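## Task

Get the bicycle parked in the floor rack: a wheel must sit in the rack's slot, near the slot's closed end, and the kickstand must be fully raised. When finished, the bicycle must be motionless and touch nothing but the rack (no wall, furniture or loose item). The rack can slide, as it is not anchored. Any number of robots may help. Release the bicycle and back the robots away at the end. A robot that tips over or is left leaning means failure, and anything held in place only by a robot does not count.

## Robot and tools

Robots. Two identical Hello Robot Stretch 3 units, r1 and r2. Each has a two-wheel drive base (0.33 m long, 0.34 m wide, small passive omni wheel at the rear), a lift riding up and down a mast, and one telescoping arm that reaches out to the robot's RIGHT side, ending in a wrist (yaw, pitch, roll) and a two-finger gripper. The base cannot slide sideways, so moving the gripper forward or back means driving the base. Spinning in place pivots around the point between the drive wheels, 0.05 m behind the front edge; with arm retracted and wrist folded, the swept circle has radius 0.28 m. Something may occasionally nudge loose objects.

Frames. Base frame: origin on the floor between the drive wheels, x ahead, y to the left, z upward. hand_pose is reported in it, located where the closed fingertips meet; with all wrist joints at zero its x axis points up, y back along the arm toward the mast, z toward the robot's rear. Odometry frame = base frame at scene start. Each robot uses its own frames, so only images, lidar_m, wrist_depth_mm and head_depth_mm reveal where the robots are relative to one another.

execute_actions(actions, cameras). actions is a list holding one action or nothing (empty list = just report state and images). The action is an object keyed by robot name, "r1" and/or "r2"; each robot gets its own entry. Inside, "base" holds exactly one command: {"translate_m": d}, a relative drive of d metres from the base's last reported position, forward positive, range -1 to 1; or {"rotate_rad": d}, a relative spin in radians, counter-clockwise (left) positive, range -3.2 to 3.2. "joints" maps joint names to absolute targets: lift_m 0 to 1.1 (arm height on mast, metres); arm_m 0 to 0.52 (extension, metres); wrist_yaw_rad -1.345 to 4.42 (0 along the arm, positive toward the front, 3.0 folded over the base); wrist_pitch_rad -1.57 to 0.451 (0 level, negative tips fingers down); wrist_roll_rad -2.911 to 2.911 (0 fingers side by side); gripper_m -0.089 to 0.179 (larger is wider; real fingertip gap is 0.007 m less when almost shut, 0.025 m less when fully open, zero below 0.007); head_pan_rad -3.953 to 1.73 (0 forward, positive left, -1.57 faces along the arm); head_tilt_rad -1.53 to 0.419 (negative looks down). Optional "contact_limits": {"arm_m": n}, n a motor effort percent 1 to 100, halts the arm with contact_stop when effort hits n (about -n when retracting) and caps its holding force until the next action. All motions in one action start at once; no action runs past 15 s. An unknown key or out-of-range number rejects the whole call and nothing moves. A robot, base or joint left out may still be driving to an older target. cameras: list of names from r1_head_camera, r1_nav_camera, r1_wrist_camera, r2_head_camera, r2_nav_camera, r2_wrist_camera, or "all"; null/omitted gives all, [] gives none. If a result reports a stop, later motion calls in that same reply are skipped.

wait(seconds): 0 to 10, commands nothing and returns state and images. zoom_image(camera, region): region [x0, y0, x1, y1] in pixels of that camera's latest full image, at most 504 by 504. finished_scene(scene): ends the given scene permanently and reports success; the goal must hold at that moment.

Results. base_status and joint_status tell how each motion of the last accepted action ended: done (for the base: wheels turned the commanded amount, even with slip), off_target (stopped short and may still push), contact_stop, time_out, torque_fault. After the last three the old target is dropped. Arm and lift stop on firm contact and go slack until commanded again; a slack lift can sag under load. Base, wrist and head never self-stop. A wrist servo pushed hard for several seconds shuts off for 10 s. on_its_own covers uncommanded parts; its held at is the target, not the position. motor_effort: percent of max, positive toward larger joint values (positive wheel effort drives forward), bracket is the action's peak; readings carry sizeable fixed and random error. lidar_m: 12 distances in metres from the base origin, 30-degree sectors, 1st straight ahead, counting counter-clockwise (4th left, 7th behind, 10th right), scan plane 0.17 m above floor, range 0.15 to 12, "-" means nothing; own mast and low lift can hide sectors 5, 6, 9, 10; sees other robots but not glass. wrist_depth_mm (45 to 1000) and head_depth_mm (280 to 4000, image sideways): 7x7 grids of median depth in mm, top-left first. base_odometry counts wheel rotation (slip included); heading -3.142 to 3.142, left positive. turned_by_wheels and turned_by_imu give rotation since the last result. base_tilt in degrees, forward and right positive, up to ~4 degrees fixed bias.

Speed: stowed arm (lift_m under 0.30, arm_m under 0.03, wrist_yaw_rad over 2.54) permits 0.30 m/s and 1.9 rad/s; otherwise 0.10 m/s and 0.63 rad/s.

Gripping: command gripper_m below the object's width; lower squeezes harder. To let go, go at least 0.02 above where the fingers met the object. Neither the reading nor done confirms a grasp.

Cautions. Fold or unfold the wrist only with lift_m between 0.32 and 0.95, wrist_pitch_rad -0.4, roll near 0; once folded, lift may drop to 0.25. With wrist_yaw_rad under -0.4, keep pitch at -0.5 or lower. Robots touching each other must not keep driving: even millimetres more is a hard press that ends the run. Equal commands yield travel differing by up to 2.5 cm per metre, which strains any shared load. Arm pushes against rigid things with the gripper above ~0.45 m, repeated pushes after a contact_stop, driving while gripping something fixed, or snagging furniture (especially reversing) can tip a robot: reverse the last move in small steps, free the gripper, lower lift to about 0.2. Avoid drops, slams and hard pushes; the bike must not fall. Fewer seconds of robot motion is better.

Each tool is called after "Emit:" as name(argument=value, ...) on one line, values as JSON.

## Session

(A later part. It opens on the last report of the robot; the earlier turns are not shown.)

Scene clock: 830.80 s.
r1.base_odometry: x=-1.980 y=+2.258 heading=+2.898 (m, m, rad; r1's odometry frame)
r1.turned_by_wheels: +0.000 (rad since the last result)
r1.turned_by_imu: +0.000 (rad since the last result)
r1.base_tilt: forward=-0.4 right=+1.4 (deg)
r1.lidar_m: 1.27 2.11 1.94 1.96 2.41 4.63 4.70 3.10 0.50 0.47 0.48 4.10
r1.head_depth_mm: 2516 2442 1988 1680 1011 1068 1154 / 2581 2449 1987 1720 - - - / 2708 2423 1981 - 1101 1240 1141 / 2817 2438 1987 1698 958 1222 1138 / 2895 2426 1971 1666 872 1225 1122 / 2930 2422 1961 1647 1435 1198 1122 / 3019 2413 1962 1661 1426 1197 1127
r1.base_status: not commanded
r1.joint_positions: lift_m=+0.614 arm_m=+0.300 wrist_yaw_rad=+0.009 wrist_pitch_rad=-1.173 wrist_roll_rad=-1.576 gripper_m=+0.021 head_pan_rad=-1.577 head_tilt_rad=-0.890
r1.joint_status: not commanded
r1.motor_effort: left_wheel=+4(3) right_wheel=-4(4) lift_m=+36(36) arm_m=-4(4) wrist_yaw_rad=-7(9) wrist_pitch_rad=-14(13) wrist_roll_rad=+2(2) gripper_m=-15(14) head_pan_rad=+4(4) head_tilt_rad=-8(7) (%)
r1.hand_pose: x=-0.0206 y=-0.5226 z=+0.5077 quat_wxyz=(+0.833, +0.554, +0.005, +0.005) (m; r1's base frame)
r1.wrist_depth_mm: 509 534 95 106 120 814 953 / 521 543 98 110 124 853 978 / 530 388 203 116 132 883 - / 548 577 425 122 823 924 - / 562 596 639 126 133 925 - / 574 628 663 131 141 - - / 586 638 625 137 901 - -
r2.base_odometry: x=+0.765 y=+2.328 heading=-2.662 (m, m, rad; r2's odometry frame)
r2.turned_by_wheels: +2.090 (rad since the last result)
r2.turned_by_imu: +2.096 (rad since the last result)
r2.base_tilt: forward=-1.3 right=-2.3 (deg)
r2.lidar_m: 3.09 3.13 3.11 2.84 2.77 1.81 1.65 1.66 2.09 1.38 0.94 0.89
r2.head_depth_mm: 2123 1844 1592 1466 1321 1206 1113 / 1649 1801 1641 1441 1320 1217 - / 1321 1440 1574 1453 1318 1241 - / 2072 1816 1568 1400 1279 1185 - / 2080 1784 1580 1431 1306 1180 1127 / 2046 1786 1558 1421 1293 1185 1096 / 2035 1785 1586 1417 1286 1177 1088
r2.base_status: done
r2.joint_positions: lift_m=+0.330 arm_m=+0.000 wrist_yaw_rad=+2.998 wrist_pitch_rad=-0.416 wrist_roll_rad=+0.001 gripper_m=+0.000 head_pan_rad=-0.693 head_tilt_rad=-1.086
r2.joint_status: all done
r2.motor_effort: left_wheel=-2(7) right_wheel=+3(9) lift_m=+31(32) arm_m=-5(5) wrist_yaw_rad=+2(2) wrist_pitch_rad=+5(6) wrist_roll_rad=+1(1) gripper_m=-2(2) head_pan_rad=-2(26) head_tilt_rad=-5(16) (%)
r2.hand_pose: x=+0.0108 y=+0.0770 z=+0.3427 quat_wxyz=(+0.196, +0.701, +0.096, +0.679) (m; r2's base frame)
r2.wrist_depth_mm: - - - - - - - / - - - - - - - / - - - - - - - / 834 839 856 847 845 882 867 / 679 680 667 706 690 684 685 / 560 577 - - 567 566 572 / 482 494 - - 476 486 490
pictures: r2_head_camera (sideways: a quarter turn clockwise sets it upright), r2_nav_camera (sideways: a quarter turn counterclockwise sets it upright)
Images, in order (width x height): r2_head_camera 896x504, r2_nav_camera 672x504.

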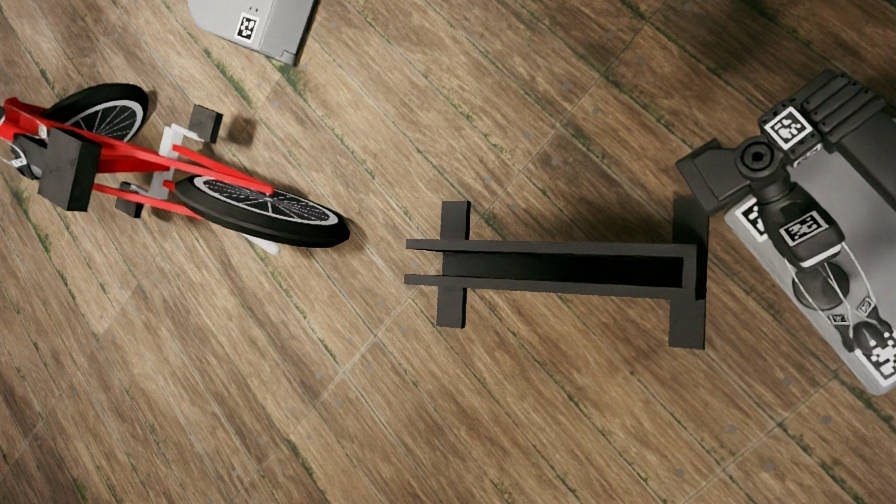

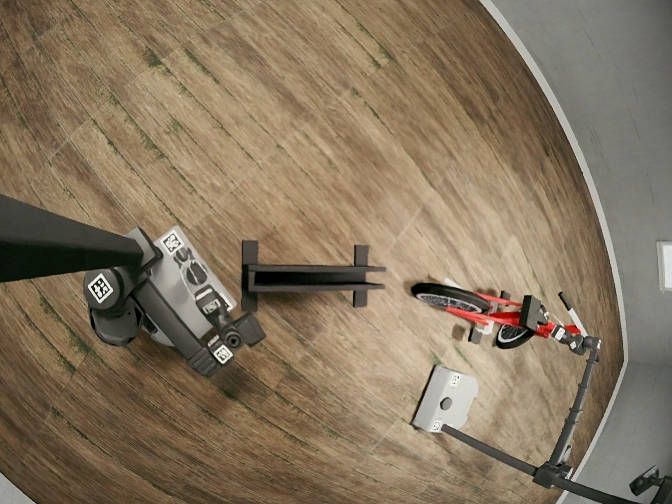

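Emit:
execute_actions(actions=[{"r2": {"base": {"rotate_rad": 0.85}}}], cameras=[])

Emit:
execute_actions(actions=[{"r2": {"base": {"translate_m": -0.2}}}], cameras=[])

Emit:
execute_actions(actions=[{"r2": {"base": {"rotate_rad": -0.45}, "joints": {"head_pan_rad": -0.9, "head_tilt_rad": -1.1}}}], cameras=["r2_head_camera", "r2_nav_camera"])

Scene clock: 953.13 s.
r1.base_odometry: x=-1.980 y=+2.258 heading=+2.898 (m, m, rad; r1's odometry frame)
r1.turned_by_wheels: +0.000 (rad since the last result)
r1.turned_by_imu: +0.000 (rad since the last result)
r1.base_tilt: forward=-0.4 right=+1.4 (deg)
r1.lidar_m: 1.27 2.11 1.94 1.95 2.42 4.62 4.67 3.10 0.50 0.48 0.48 4.11
r1.head_depth_mm: 2509 2478 1993 1680 1010 1068 1150 / 2597 2453 1987 1718 - - - / 2696 2431 1971 - 1104 1241 1140 / 2820 2431 1979 1706 960 1224 1134 / 2880 2416 1971 1667 871 1223 1127 / 2911 2403 1967 1649 1434 1203 1128 / 3035 2423 1966 1653 1438 1201 1122
r1.base_status: not commanded
r1.joint_positions: lift_m=+0.614 arm_m=+0.300 wrist_yaw_rad=+0.009 wrist_pitch_rad=-1.173 wrist_roll_rad=-1.576 gripper_m=+0.021 head_pan_rad=-1.577 head_tilt_rad=-0.890
r1.joint_status: not commanded
r1.motor_effort: left_wheel=+3(3) right_wheel=-4(4) lift_m=+36(36) arm_m=-5(4) wrist_yaw_rad=-7(7) wrist_pitch_rad=-13(13) wrist_roll_rad=+2(2) gripper_m=-16(15) head_pan_rad=+4(3) head_tilt_rad=-6(6) (%)
r1.hand_pose: x=-0.0206 y=-0.5226 z=+0.5077 quat_wxyz=(+0.833, +0.554, +0.005, +0.005) (m; r1's base frame)
r1.wrist_depth_mm: 498 529 95 106 120 833 937 / 521 546 98 110 125 870 962 / 529 388 202 116 132 881 - / 547 574 429 121 800 919 - / 561 606 637 126 133 943 - / 571 624 657 131 140 - - / 582 629 618 137 908 - -
r2.base_odometry: x=+0.765 y=+2.328 heading=-1.812 (m, m, rad; r2's odometry frame)
r2.turned_by_wheels: +0.850 (rad since the last result)
r2.turned_by_imu: +0.852 (rad since the last result)
r2.base_tilt: forward=-1.5 right=-2.2 (deg)
r2.lidar_m: 3.44 2.86 2.84 2.02 1.66 1.65 1.86 2.96 1.26 0.88 3.12 3.08
r2.head_depth_mm: 2157 1860 1639 1471 1307 1211 1112 / 2114 1836 1620 1457 1326 1193 - / 2090 1812 1618 1441 1317 1225 - / 2049 1820 1600 1429 1312 1195 - / 2049 1790 1599 1427 1293 1192 1119 / 2073 1801 1586 1424 1296 1189 1098 / 2028 1764 1572 1412 1295 1191 1086
r2.base_status: done
r2.joint_positions: lift_m=+0.330 arm_m=+0.000 wrist_yaw_rad=+2.998 wrist_pitch_rad=-0.416 wrist_roll_rad=+0.001 gripper_m=+0.000 head_pan_rad=-0.693 head_tilt_rad=-1.086
r2.joint_status: not commanded
r2.motor_effort: left_wheel=-2(5) right_wheel=+3(6) lift_m=+31(31) arm_m=-5(5) wrist_yaw_rad=+2(2) wrist_pitch_rad=+5(5) wrist_roll_rad=+1(1) gripper_m=-3(2) head_pan_rad=-3(2) head_tilt_rad=-5(5) (%)
r2.hand_pose: x=+0.0108 y=+0.0770 z=+0.3427 quat_wxyz=(+0.196, +0.701, +0.096, +0.679) (m; r2's base frame)
r2.wrist_depth_mm: - - - - - - - / - - - - - - - / - - - - - - - / 834 843 846 850 865 850 857 / 677 677 674 707 680 693 690 / 567 562 - - 568 570 571 / 486 489 - - 475 487 488
pictures: none
No camera images: the call's "cameras" was empty. Leave "cameras" out to get every camera's image.

Scene clock: 956.37 s.
r1.base_odometry: x=-1.980 y=+2.258 heading=+2.898 (m, m, rad; r1's odometry frame)
r1.turned_by_wheels: +0.000 (rad since the last result)
r1.turned_by_imu: +0.000 (rad since the last result)
r1.base_tilt: forward=-0.4 right=+1.4 (deg)
r1.lidar_m: 1.19 2.11 1.94 1.95 2.41 4.65 4.69 3.11 0.50 0.48 0.48 4.11
r1.head_depth_mm: 2479 2468 2005 1679 1010 1070 1150 / 2620 2435 1982 1708 - - - / 2697 2427 1984 - 1102 1242 1141 / 2806 2426 1978 1703 962 1225 1137 / 2859 2433 1975 1665 870 1221 1124 / 2967 2415 1964 1664 1435 1201 1123 / 3020 2422 1958 1660 1435 1200 1123
r1.base_status: not commanded
r1.joint_positions: lift_m=+0.614 arm_m=+0.300 wrist_yaw_rad=+0.009 wrist_pitch_rad=-1.173 wrist_roll_rad=-1.576 gripper_m=+0.021 head_pan_rad=-1.577 head_tilt_rad=-0.890
r1.joint_status: not commanded
r1.motor_effort: left_wheel=+3(3) right_wheel=-4(4) lift_m=+36(36) arm_m=-4(4) wrist_yaw_rad=-6(7) wrist_pitch_rad=-13(13) wrist_roll_rad=+2(2) gripper_m=-16(15) head_pan_rad=+4(3) head_tilt_rad=-7(7) (%)
r1.hand_pose: x=-0.0206 y=-0.5226 z=+0.5077 quat_wxyz=(+0.833, +0.554, +0.005, +0.005) (m; r1's base frame)
r1.wrist_depth_mm: 503 529 96 107 120 836 946 / 520 543 98 110 124 873 989 / 532 389 202 116 132 891 - / 548 578 425 122 788 930 - / 565 604 651 126 134 969 - / 572 618 655 131 140 - - / 592 633 628 137 914 - -
r2.base_odometry: x=+0.812 y=+2.522 heading=-1.812 (m, m, rad; r2's odometry frame)
r2.turned_by_wheels: +0.000 (rad since the last result)
r2.turned_by_imu: -0.001 (rad since the last result)
r2.base_tilt: forward=-1.4 right=-2.4 (deg)
r2.lidar_m: 3.61 2.97 2.97 1.83 1.50 1.49 1.69 2.69 1.18 0.90 3.25 3.24
r2.head_depth_mm: 2145 1841 1640 1468 1333 1205 1114 / 2089 1861 1627 1461 1304 1204 - / 2086 1824 1619 1459 1270 1231 - / 2071 1811 1602 1442 1311 1193 - / 2067 1789 1591 1437 1308 1192 1127 / 2056 1781 1601 1417 1300 1186 1089 / 2035 1782 1570 1408 1292 1173 1092
r2.base_status: done
r2.joint_positions: lift_m=+0.330 arm_m=+0.000 wrist_yaw_rad=+2.998 wrist_pitch_rad=-0.416 wrist_roll_rad=+0.001 gripper_m=+0.000 head_pan_rad=-0.693 head_tilt_rad=-1.086
r2.joint_status: not commanded
r2.motor_effort: left_wheel=-2(6) right_wheel=+4(4) lift_m=+31(31) arm_m=-5(5) wrist_yaw_rad=+2(2) wrist_pitch_rad=+5(5) wrist_roll_rad=+1(1) gripper_m=-2(2) head_pan_rad=-3(3) head_tilt_rad=-4(5) (%)
r2.hand_pose: x=+0.0108 y=+0.0770 z=+0.3427 quat_wxyz=(+0.196, +0.701, +0.096, +0.679) (m; r2's base frame)
r2.wrist_depth_mm: - - - - - - - / - - - - - - - / - - - - - - - / 839 832 841 864 856 877 857 / 670 671 678 704 679 683 687 / 566 566 - - 568 570 568 / 480 501 - - 472 489 493
pictures: none
No camera images: the call's "cameras" was empty. Leave "cameras" out to get every camera's image.

Scene clock: 958.07 s.
r1.base_odometry: x=-1.980 y=+2.258 heading=+2.898 (m, m, rad; r1's odometry frame)
r1.turned_by_wheels: +0.000 (rad since the last result)
r1.turned_by_imu: +0.000 (rad since the last result)
r1.base_tilt: forward=-0.4 right=+1.5 (deg)
r1.lidar_m: 1.19 2.11 1.94 1.95 2.41 4.64 4.68 3.11 0.50 0.48 0.48 4.12
r1.head_depth_mm: 2490 2447 1998 1677 1007 1072 1157 / 2605 2453 1996 1714 - - - / 2710 2450 1986 - 1104 1246 1137 / 2826 2439 1985 1701 958 1224 1136 / 2873 2413 1978 1667 873 1220 1129 / 2938 2405 1976 1659 1435 1202 1130 / 3004 2416 1968 1652 1431 1204 1120
r1.base_status: not commanded
r1.joint_positions: lift_m=+0.614 arm_m=+0.300 wrist_yaw_rad=+0.009 wrist_pitch_rad=-1.173 wrist_roll_rad=-1.576 gripper_m=+0.021 head_pan_rad=-1.577 head_tilt_rad=-0.890
r1.joint_status: not commanded
r1.motor_effort: left_wheel=+3(3) right_wheel=-4(4) lift_m=+36(36) arm_m=-4(4) wrist_yaw_rad=-7(7) wrist_pitch_rad=-13(13) wrist_roll_rad=+2(2) gripper_m=-14(15) head_pan_rad=+4(4) head_tilt_rad=-7(7) (%)
r1.hand_pose: x=-0.0206 y=-0.5226 z=+0.5077 quat_wxyz=(+0.833, +0.554, +0.005, +0.005) (m; r1's base frame)
r1.wrist_depth_mm: 507 535 95 107 120 833 928 / 520 554 98 110 124 858 964 / 529 383 203 116 132 888 - / 539 583 426 122 797 922 - / 560 606 645 126 134 949 - / 570 621 652 131 140 - - / 588 628 618 137 907 - -
r2.base_odometry: x=+0.812 y=+2.522 heading=-2.262 (m, m, rad; r2's odometry frame)
r2.turned_by_wheels: -0.450 (rad since the last result)
r2.turned_by_imu: -0.452 (rad since the last result)
r2.base_tilt: forward=-1.4 right=-2.3 (deg)
r2.lidar_m: 3.24 3.44 2.98 2.97 1.75 1.50 1.50 1.75 3.04 1.18 0.90 3.26
r2.head_depth_mm: 2067 1818 1571 1465 1335 1205 1115 / 1314 1732 1612 1449 1310 1219 1094 / 2008 1475 1550 1445 1317 1229 - / 2079 1803 1551 1425 1313 1219 - / 2057 1806 1596 1405 1250 1183 1122 / 2049 1783 1589 1420 1293 1175 1092 / 2025 1780 1564 1415 1294 1188 1085
r2.base_status: done
r2.joint_positions: lift_m=+0.330 arm_m=+0.000 wrist_yaw_rad=+2.998 wrist_pitch_rad=-0.416 wrist_roll_rad=+0.001 gripper_m=+0.000 head_pan_rad=-0.893 head_tilt_rad=-1.086
r2.joint_status: all done
r2.motor_effort: left_wheel=+2(5) right_wheel=-3(6) lift_m=+31(31) arm_m=-5(5) wrist_yaw_rad=+2(2) wrist_pitch_rad=+5(5) wrist_roll_rad=+1(1) gripper_m=-2(2) head_pan_rad=-3(13) head_tilt_rad=-5(4) (%)
r2.hand_pose: x=+0.0108 y=+0.0770 z=+0.3427 quat_wxyz=(+0.196, +0.701, +0.096, +0.679) (m; r2's base frame)
r2.wrist_depth_mm: - - - - - - - / - - - - - - - / - - - - - - - / 839 834 845 833 852 861 854 / 674 676 677 700 677 683 684 / 559 563 - - 560 571 572 / 481 501 - - 468 483 492
pictures: r2_head_camera (sideways: a quarter turn clockwise sets it upright), r2_nav_camera (sideways: a quarter turn counterclockwise sets it upright)
Images, in order (width x height): r2_head_camera 896x504, r2_nav_camera 672x504.

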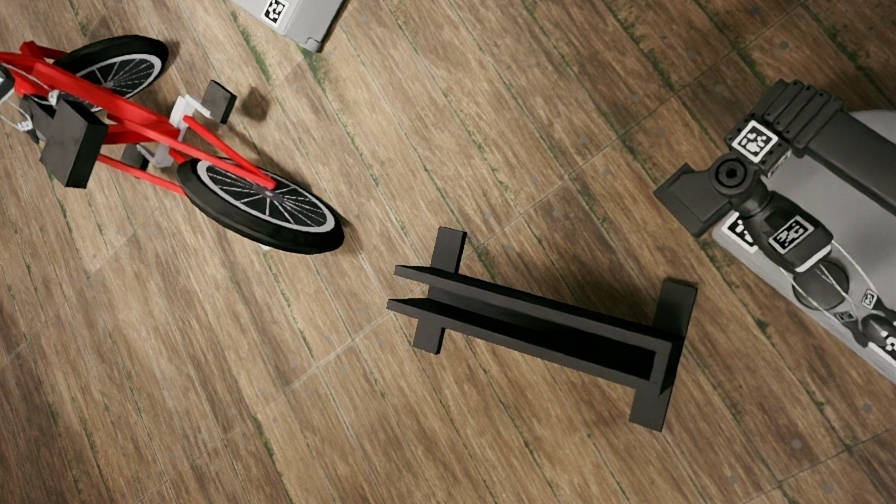

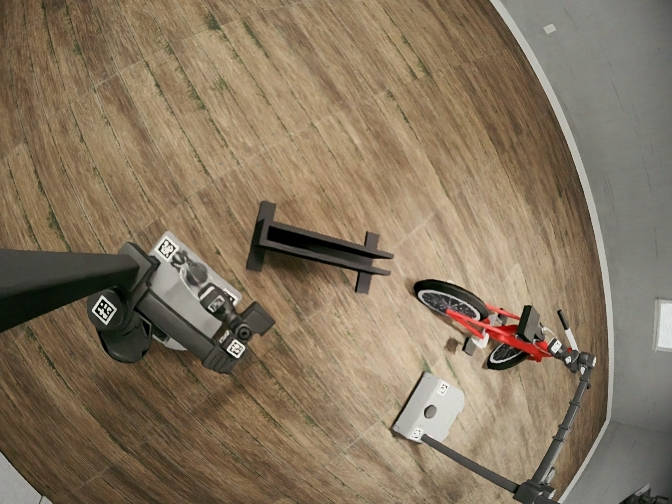

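Emit:
execute_actions(actions=[{"r2": {"base": {"translate_m": 0.27}, "joints": {"head_pan_rad": -1.2, "head_tilt_rad": -1.05}}}], cameras=["r2_head_camera", "r2_nav_camera"])

Scene clock: 972.93 s.
r1.base_odometry: x=-1.980 y=+2.258 heading=+2.898 (m, m, rad; r1's odometry frame)
r1.turned_by_wheels: +0.000 (rad since the last result)
r1.turned_by_imu: -0.001 (rad since the last result)
r1.base_tilt: forward=-0.4 right=+1.5 (deg)
r1.lidar_m: 1.19 2.11 1.94 1.96 2.41 4.63 4.67 3.10 0.50 0.48 0.48 4.10
r1.head_depth_mm: 2471 2448 1987 1665 1008 1067 1154 / 2587 2436 1983 1702 - - - / 2691 2417 1985 - 1106 1240 1139 / 2801 2430 1966 1704 961 1223 1135 / 2877 2414 1979 1659 868 1217 1127 / 2931 2424 1974 1653 1424 1200 1127 / 3014 2398 1971 1657 1430 1195 1126
r1.base_status: not commanded
r1.joint_positions: lift_m=+0.614 arm_m=+0.300 wrist_yaw_rad=+0.009 wrist_pitch_rad=-1.173 wrist_roll_rad=-1.576 gripper_m=+0.021 head_pan_rad=-1.577 head_tilt_rad=-0.890
r1.joint_status: not commanded
r1.motor_effort: left_wheel=+3(3) right_wheel=-4(4) lift_m=+36(36) arm_m=-4(4) wrist_yaw_rad=-7(8) wrist_pitch_rad=-13(14) wrist_roll_rad=+2(2) gripper_m=-14(15) head_pan_rad=+4(4) head_tilt_rad=-6(6) (%)
r1.hand_pose: x=-0.0206 y=-0.5226 z=+0.5077 quat_wxyz=(+0.833, +0.554, +0.005, +0.005) (m; r1's base frame)
r1.wrist_depth_mm: 508 524 95 106 121 794 954 / 520 545 98 110 124 849 986 / 536 388 201 116 132 897 - / 544 575 425 122 794 925 - / 567 611 643 126 134 963 - / 570 621 659 131 141 - - / 588 636 618 137 944 - -
r2.base_odometry: x=+0.640 y=+2.314 heading=-2.262 (m, m, rad; r2's odometry frame)
r2.turned_by_wheels: +0.000 (rad since the last result)
r2.turned_by_imu: -0.002 (rad since the last result)
r2.base_tilt: forward=-1.4 right=-2.3 (deg)
r2.lidar_m: 2.99 3.37 2.90 2.90 2.06 1.76 1.76 2.05 3.54 1.18 0.77 2.99
r2.head_depth_mm: 2277 1923 1549 1510 1347 1215 1115 / 2235 1887 1686 1486 1337 1222 1114 / 1331 1627 1636 1486 1338 1235 - / 2144 1787 1369 1444 1296 1239 - / 2197 1863 1645 1456 1280 1162 1094 / 2167 1857 1650 1456 1316 1187 1093 / 2162 1850 1625 1432 1313 1190 1089
r2.base_status: done
r2.joint_positions: lift_m=+0.330 arm_m=+0.000 wrist_yaw_rad=+2.998 wrist_pitch_rad=-0.416 wrist_roll_rad=+0.001 gripper_m=+0.000 head_pan_rad=-1.193 head_tilt_rad=-1.050
r2.joint_status: all done
r2.motor_effort: left_wheel=+2(5) right_wheel=+3(14) lift_m=+30(31) arm_m=-5(5) wrist_yaw_rad=+2(2) wrist_pitch_rad=+5(5) wrist_roll_rad=+1(1) gripper_m=-2(3) head_pan_rad=-2(16) head_tilt_rad=+0(6) (%)
r2.hand_pose: x=+0.0108 y=+0.0770 z=+0.3427 quat_wxyz=(+0.196, +0.701, +0.096, +0.679) (m; r2's base frame)
r2.wrist_depth_mm: - - - - - - - / - - - - - - - / - - - - - - - / 832 851 864 849 875 861 869 / 669 674 678 702 684 684 686 / 558 559 - - 571 570 573 / 486 491 - - 478 485 497
pictures: r2_head_camera (sideways: a quarter turn clockwise sets it upright), r2_nav_camera (sideways: a quarter turn counterclockwise sets it upright)
Images, in order (width x height): r2_head_camera 896x504, r2_nav_camera 672x504.

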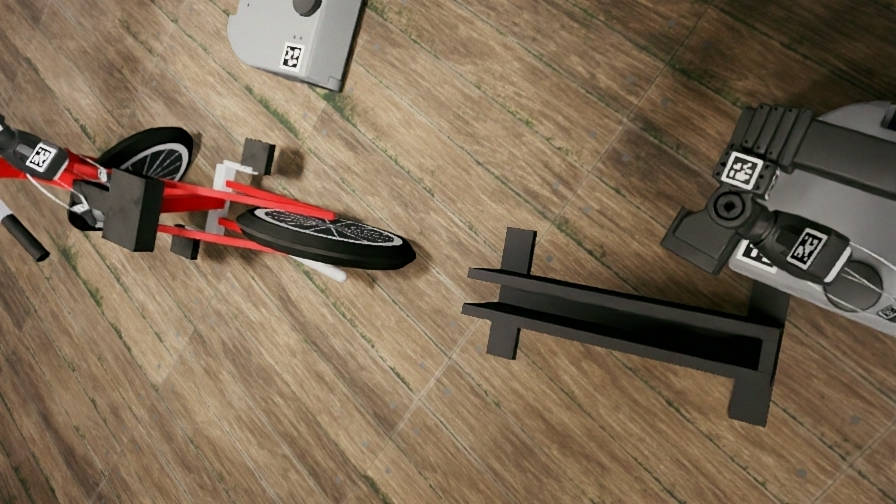

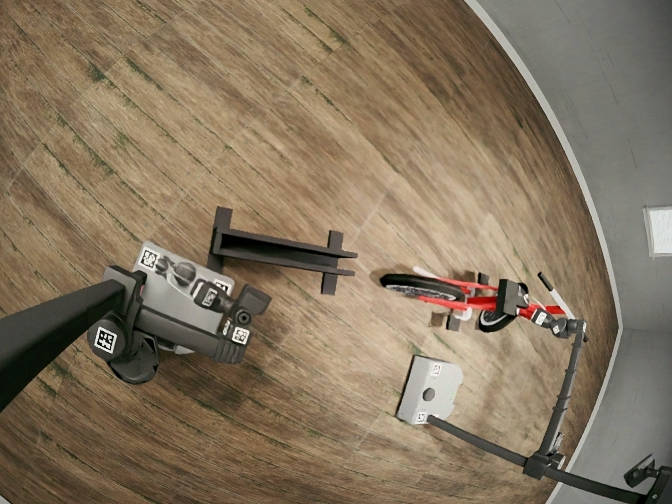

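Emit:
execute_actions(actions=[{"r2": {"base": {"rotate_rad": -1.4}, "joints": {"head_pan_rad": 0.0, "head_tilt_rad": -1.0}}}], cameras=["r2_head_camera", "r2_nav_camera"])

Scene clock: 1011.23 s.
r1.base_odometry: x=-1.980 y=+2.258 heading=+2.898 (m, m, rad; r1's odometry frame)
r1.turned_by_wheels: +0.000 (rad since the last result)
r1.turned_by_imu: -0.001 (rad since the last result)
r1.base_tilt: forward=-0.5 right=+1.5 (deg)
r1.lidar_m: 1.19 2.11 1.94 1.95 2.41 4.64 4.69 3.10 0.50 0.48 0.48 1.30
r1.head_depth_mm: 2507 2475 1989 1669 1012 1075 1152 / 2620 2440 1984 1719 - - - / 2700 2449 1994 - 1106 1245 1139 / 2821 2450 1961 1699 961 1224 1136 / 2879 2434 1967 1662 874 1230 1129 / 2942 2422 1950 1659 1434 1199 1126 / 3009 2427 1961 1649 1433 1197 1126
r1.base_status: not commanded
r1.joint_positions: lift_m=+0.614 arm_m=+0.300 wrist_yaw_rad=+0.009 wrist_pitch_rad=-1.173 wrist_roll_rad=-1.576 gripper_m=+0.021 head_pan_rad=-1.577 head_tilt_rad=-0.890
r1.joint_status: not commanded
r1.motor_effort: left_wheel=+3(3) right_wheel=-4(4) lift_m=+36(36) arm_m=-4(4) wrist_yaw_rad=-8(7) wrist_pitch_rad=-14(13) wrist_roll_rad=+2(2) gripper_m=-14(14) head_pan_rad=+4(4) head_tilt_rad=-6(7) (%)
r1.hand_pose: x=-0.0206 y=-0.5226 z=+0.5077 quat_wxyz=(+0.833, +0.554, +0.005, +0.005) (m; r1's base frame)
r1.wrist_depth_mm: 511 534 95 107 120 832 943 / 512 547 98 109 124 844 - / 534 390 202 116 132 897 - / 543 570 426 122 794 927 - / 562 612 645 126 134 942 - / 574 618 663 131 141 - - / 583 648 630 137 907 - -
r2.base_odometry: x=+0.640 y=+2.314 heading=+2.622 (m, m, rad; r2's odometry frame)
r2.turned_by_wheels: -1.400 (rad since the last result)
r2.turned_by_imu: -1.407 (rad since the last result)
r2.base_tilt: forward=-1.5 right=-2.3 (deg)
r2.lidar_m: 0.77 3.19 2.99 3.03 3.10 2.90 2.79 1.90 1.76 1.78 2.31 1.19
r2.head_depth_mm: 2472 2003 1708 1536 1372 1235 1123 / 2478 2029 1601 1535 1364 1228 1130 / 2455 2040 1646 1525 1369 1218 1123 / 2399 1963 1701 1521 1359 1215 1122 / 1255 1516 1431 1457 1318 1198 1083 / 2284 1932 1705 1517 1316 1169 1080 / 2360 1983 1693 1491 1342 1194 1090
r2.base_status: done
r2.joint_positions: lift_m=+0.330 arm_m=+0.000 wrist_yaw_rad=+2.998 wrist_pitch_rad=-0.416 wrist_roll_rad=+0.001 gripper_m=+0.000 head_pan_rad=-0.007 head_tilt_rad=-1.001
r2.joint_status: all done
r2.motor_effort: left_wheel=+2(6) right_wheel=-2(6) lift_m=+30(30) arm_m=-5(5) wrist_yaw_rad=+2(2) wrist_pitch_rad=+5(5) wrist_roll_rad=+1(1) gripper_m=-2(2) head_pan_rad=+2(25) head_tilt_rad=+0(6) (%)
r2.hand_pose: x=+0.0108 y=+0.0770 z=+0.3427 quat_wxyz=(+0.196, +0.701, +0.096, +0.679) (m; r2's base frame)
r2.wrist_depth_mm: - - - - - - - / - - - - - - - / - - - - - - - / 861 844 866 846 853 852 854 / 673 676 686 700 679 691 691 / 566 566 - - 565 573 387 / 487 502 - - 358 378 386
pictures: r2_head_camera (sideways: a quarter turn clockwise sets it upright), r2_nav_camera (sideways: a quarter turn counterclockwise sets it upright)
Images, in order (width x height): r2_head_camera 896x504, r2_nav_camera 672x504.

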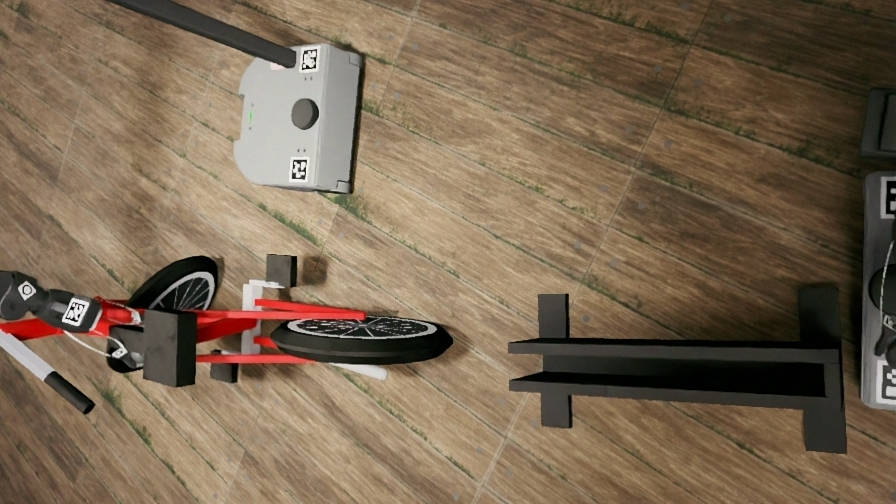

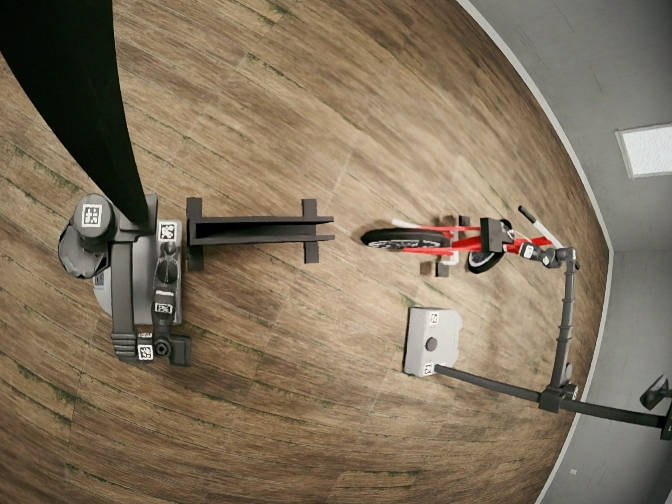

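Emit:
execute_actions(actions=[{"r2": {"base": {"rotate_rad": -0.04}}}], cameras=[])

Emit:
execute_actions(actions=[{"r2": {"base": {"translate_m": 0.1}}}], cameras=["r2_head_camera", "r2_nav_camera"])

Scene clock: 1032.60 s.
r1.base_odometry: x=-1.980 y=+2.258 heading=+2.898 (m, m, rad; r1's odometry frame)
r1.turned_by_wheels: +0.000 (rad since the last result)
r1.turned_by_imu: +0.000 (rad since the last result)
r1.base_tilt: forward=-0.3 right=+1.5 (deg)
r1.lidar_m: 1.19 2.10 1.94 1.96 2.41 4.65 4.68 3.09 0.50 0.48 0.48 1.31
r1.head_depth_mm: 2483 2477 1987 1679 1004 1070 1151 / 2603 2469 1982 1705 - - - / 2670 2450 1984 - 1105 1243 1141 / 2807 2451 1986 1693 960 1226 1141 / 2860 2424 1970 1664 872 1220 1128 / 2951 2422 1959 1659 1429 1204 1125 / 3003 2432 1971 1649 1427 1203 1127
r1.base_status: not commanded
r1.joint_positions: lift_m=+0.614 arm_m=+0.300 wrist_yaw_rad=+0.009 wrist_pitch_rad=-1.173 wrist_roll_rad=-1.576 gripper_m=+0.021 head_pan_rad=-1.577 head_tilt_rad=-0.890
r1.joint_status: not commanded
r1.motor_effort: left_wheel=+3(4) right_wheel=-4(4) lift_m=+36(36) arm_m=-4(4) wrist_yaw_rad=-7(9) wrist_pitch_rad=-13(13) wrist_roll_rad=+2(2) gripper_m=-15(13) head_pan_rad=+4(4) head_tilt_rad=-8(7) (%)
r1.hand_pose: x=-0.0206 y=-0.5226 z=+0.5077 quat_wxyz=(+0.833, +0.554, +0.005, +0.005) (m; r1's base frame)
r1.wrist_depth_mm: 508 533 96 106 120 839 935 / 514 550 98 110 125 869 1000 / 531 388 202 116 132 869 - / 546 576 427 122 797 919 - / 569 602 648 126 134 958 - / 572 627 659 131 141 - - / 588 630 621 137 914 - -
r2.base_odometry: x=+0.640 y=+2.314 heading=+2.582 (m, m, rad; r2's odometry frame)
r2.turned_by_wheels: -0.040 (rad since the last result)
r2.turned_by_imu: -0.041 (rad since the last result)
r2.base_tilt: forward=-1.4 right=-2.3 (deg)
r2.lidar_m: 0.77 3.23 2.99 3.02 3.14 2.90 2.93 1.93 1.76 1.77 2.24 1.19
r2.head_depth_mm: 2532 1997 1770 1566 1374 1236 1117 / 2478 2052 1618 1537 1360 1229 1130 / 2446 2042 1629 1531 1359 1223 1122 / 2416 2021 1709 1521 1352 1220 1121 / 1302 1616 1615 1488 1327 1192 1089 / 2220 1770 1635 1482 1313 1186 1068 / 2385 1966 1693 1495 1326 1197 1082
r2.base_status: done
r2.joint_positions: lift_m=+0.330 arm_m=+0.000 wrist_yaw_rad=+2.998 wrist_pitch_rad=-0.416 wrist_roll_rad=+0.001 gripper_m=+0.000 head_pan_rad=-0.007 head_tilt_rad=-1.001
r2.joint_status: not commanded
r2.motor_effort: left_wheel=+2(5) right_wheel=-3(6) lift_m=+30(30) arm_m=-5(5) wrist_yaw_rad=+2(2) wrist_pitch_rad=+5(5) wrist_roll_rad=+1(1) gripper_m=-1(2) head_pan_rad=+2(2) head_tilt_rad=+0(0) (%)
r2.hand_pose: x=+0.0108 y=+0.0770 z=+0.3427 quat_wxyz=(+0.196, +0.701, +0.096, +0.679) (m; r2's base frame)
r2.wrist_depth_mm: - - - - - - - / - - - - - - - / - - - - - - - / 819 840 839 825 852 844 877 / 678 676 673 701 673 685 695 / 563 562 - - 566 378 405 / 482 494 - - 357 387 333
pictures: none
No camera images: the call's "cameras" was empty. Leave "cameras" out to get every camera's image.

Scene clock: 1034.67 s.
r1.base_odometry: x=-1.980 y=+2.258 heading=+2.898 (m, m, rad; r1's odometry frame)
r1.turned_by_wheels: +0.000 (rad since the last result)
r1.turned_by_imu: +0.000 (rad since the last result)
r1.base_tilt: forward=-0.5 right=+1.4 (deg)
r1.lidar_m: 1.09 2.11 1.94 1.96 2.40 4.61 4.65 3.11 0.50 0.48 0.48 1.09
r1.head_depth_mm: 2485 2442 2002 1679 1011 1069 1148 / 2597 2454 1981 1724 - - - / 2696 2425 1988 - 1106 1248 1135 / 2795 2413 1982 1704 959 1229 1140 / 2844 2408 1968 1658 869 1221 1124 / 2908 2422 1965 1658 1443 1202 1122 / 3040 2404 1973 1657 1430 1194 1127
r1.base_status: not commanded
r1.joint_positions: lift_m=+0.614 arm_m=+0.300 wrist_yaw_rad=+0.009 wrist_pitch_rad=-1.173 wrist_roll_rad=-1.576 gripper_m=+0.021 head_pan_rad=-1.577 head_tilt_rad=-0.890
r1.joint_status: not commanded
r1.motor_effort: left_wheel=+3(4) right_wheel=-4(4) lift_m=+36(36) arm_m=-4(4) wrist_yaw_rad=-8(8) wrist_pitch_rad=-13(14) wrist_roll_rad=+2(2) gripper_m=-15(15) head_pan_rad=+4(4) head_tilt_rad=-8(7) (%)
r1.hand_pose: x=-0.0206 y=-0.5226 z=+0.5077 quat_wxyz=(+0.833, +0.554, +0.005, +0.005) (m; r1's base frame)
r1.wrist_depth_mm: 504 529 95 106 120 810 945 / 517 543 98 110 124 848 981 / 539 383 202 116 132 908 - / 552 569 427 122 823 911 - / 561 599 636 126 133 959 - / 572 623 659 131 141 - - / 594 623 621 137 887 - -
r2.base_odometry: x=+0.556 y=+2.367 heading=+2.582 (m, m, rad; r2's odometry frame)
r2.turned_by_wheels: +0.000 (rad since the last result)
r2.turned_by_imu: +0.000 (rad since the last result)
r2.base_tilt: forward=-1.5 right=-2.3 (deg)
r2.lidar_m: 0.67 0.67 2.94 2.98 3.23 2.99 3.01 1.97 1.79 1.81 2.29 1.09
r2.head_depth_mm: 2412 1991 1721 1558 1373 1233 1118 / 2420 2041 1545 1536 1376 1228 1129 / 2443 2049 1573 1529 1357 1226 1117 / 2423 2024 1737 1517 1346 1222 1114 / 1042 1604 1493 1482 1334 1191 1091 / 2177 1288 1639 1425 1320 1105 1055 / 2373 1971 1689 1482 1319 1198 1084
r2.base_status: done
r2.joint_positions: lift_m=+0.330 arm_m=+0.000 wrist_yaw_rad=+2.998 wrist_pitch_rad=-0.416 wrist_roll_rad=+0.001 gripper_m=+0.000 head_pan_rad=-0.007 head_tilt_rad=-1.001
r2.joint_status: not commanded
r2.motor_effort: left_wheel=+5(12) right_wheel=-3(4) lift_m=+30(30) arm_m=-5(5) wrist_yaw_rad=+1(2) wrist_pitch_rad=+5(5) wrist_roll_rad=+1(1) gripper_m=-2(2) head_pan_rad=+2(2) head_tilt_rad=+0(0) (%)
r2.hand_pose: x=+0.0108 y=+0.0770 z=+0.3428 quat_wxyz=(+0.196, +0.701, +0.096, +0.679) (m; r2's base frame)
r2.wrist_depth_mm: - - - - - - - / - - - - - - - / - - - - - - - / 837 840 842 841 847 854 854 / 673 670 678 695 681 675 681 / 564 561 - - 566 383 400 / 483 495 - - 320 378 329
pictures: r2_head_camera (sideways: a quarter turn clockwise sets it upright), r2_nav_camera (sideways: a quarter turn counterclockwise sets it upright)
Images, in order (width x height): r2_head_camera 896x504, r2_nav_camera 672x504.

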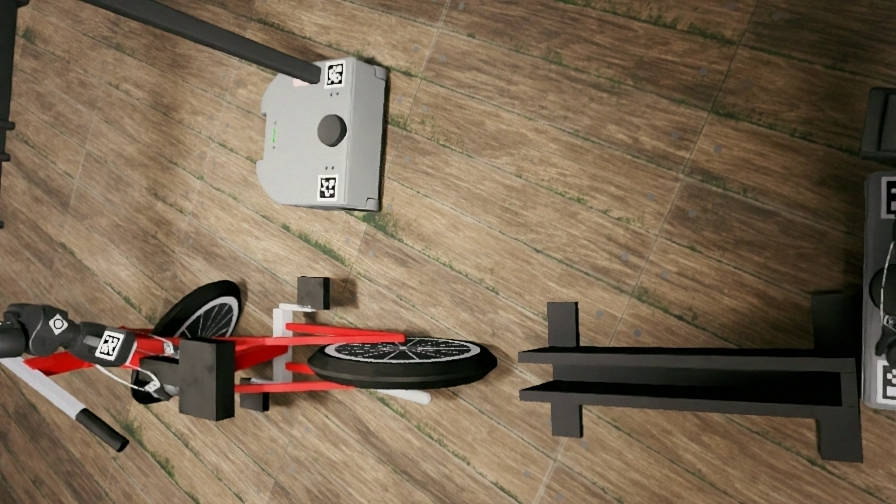

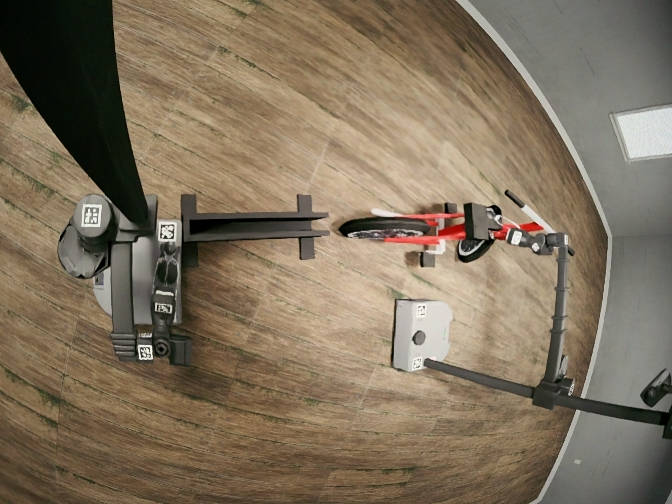

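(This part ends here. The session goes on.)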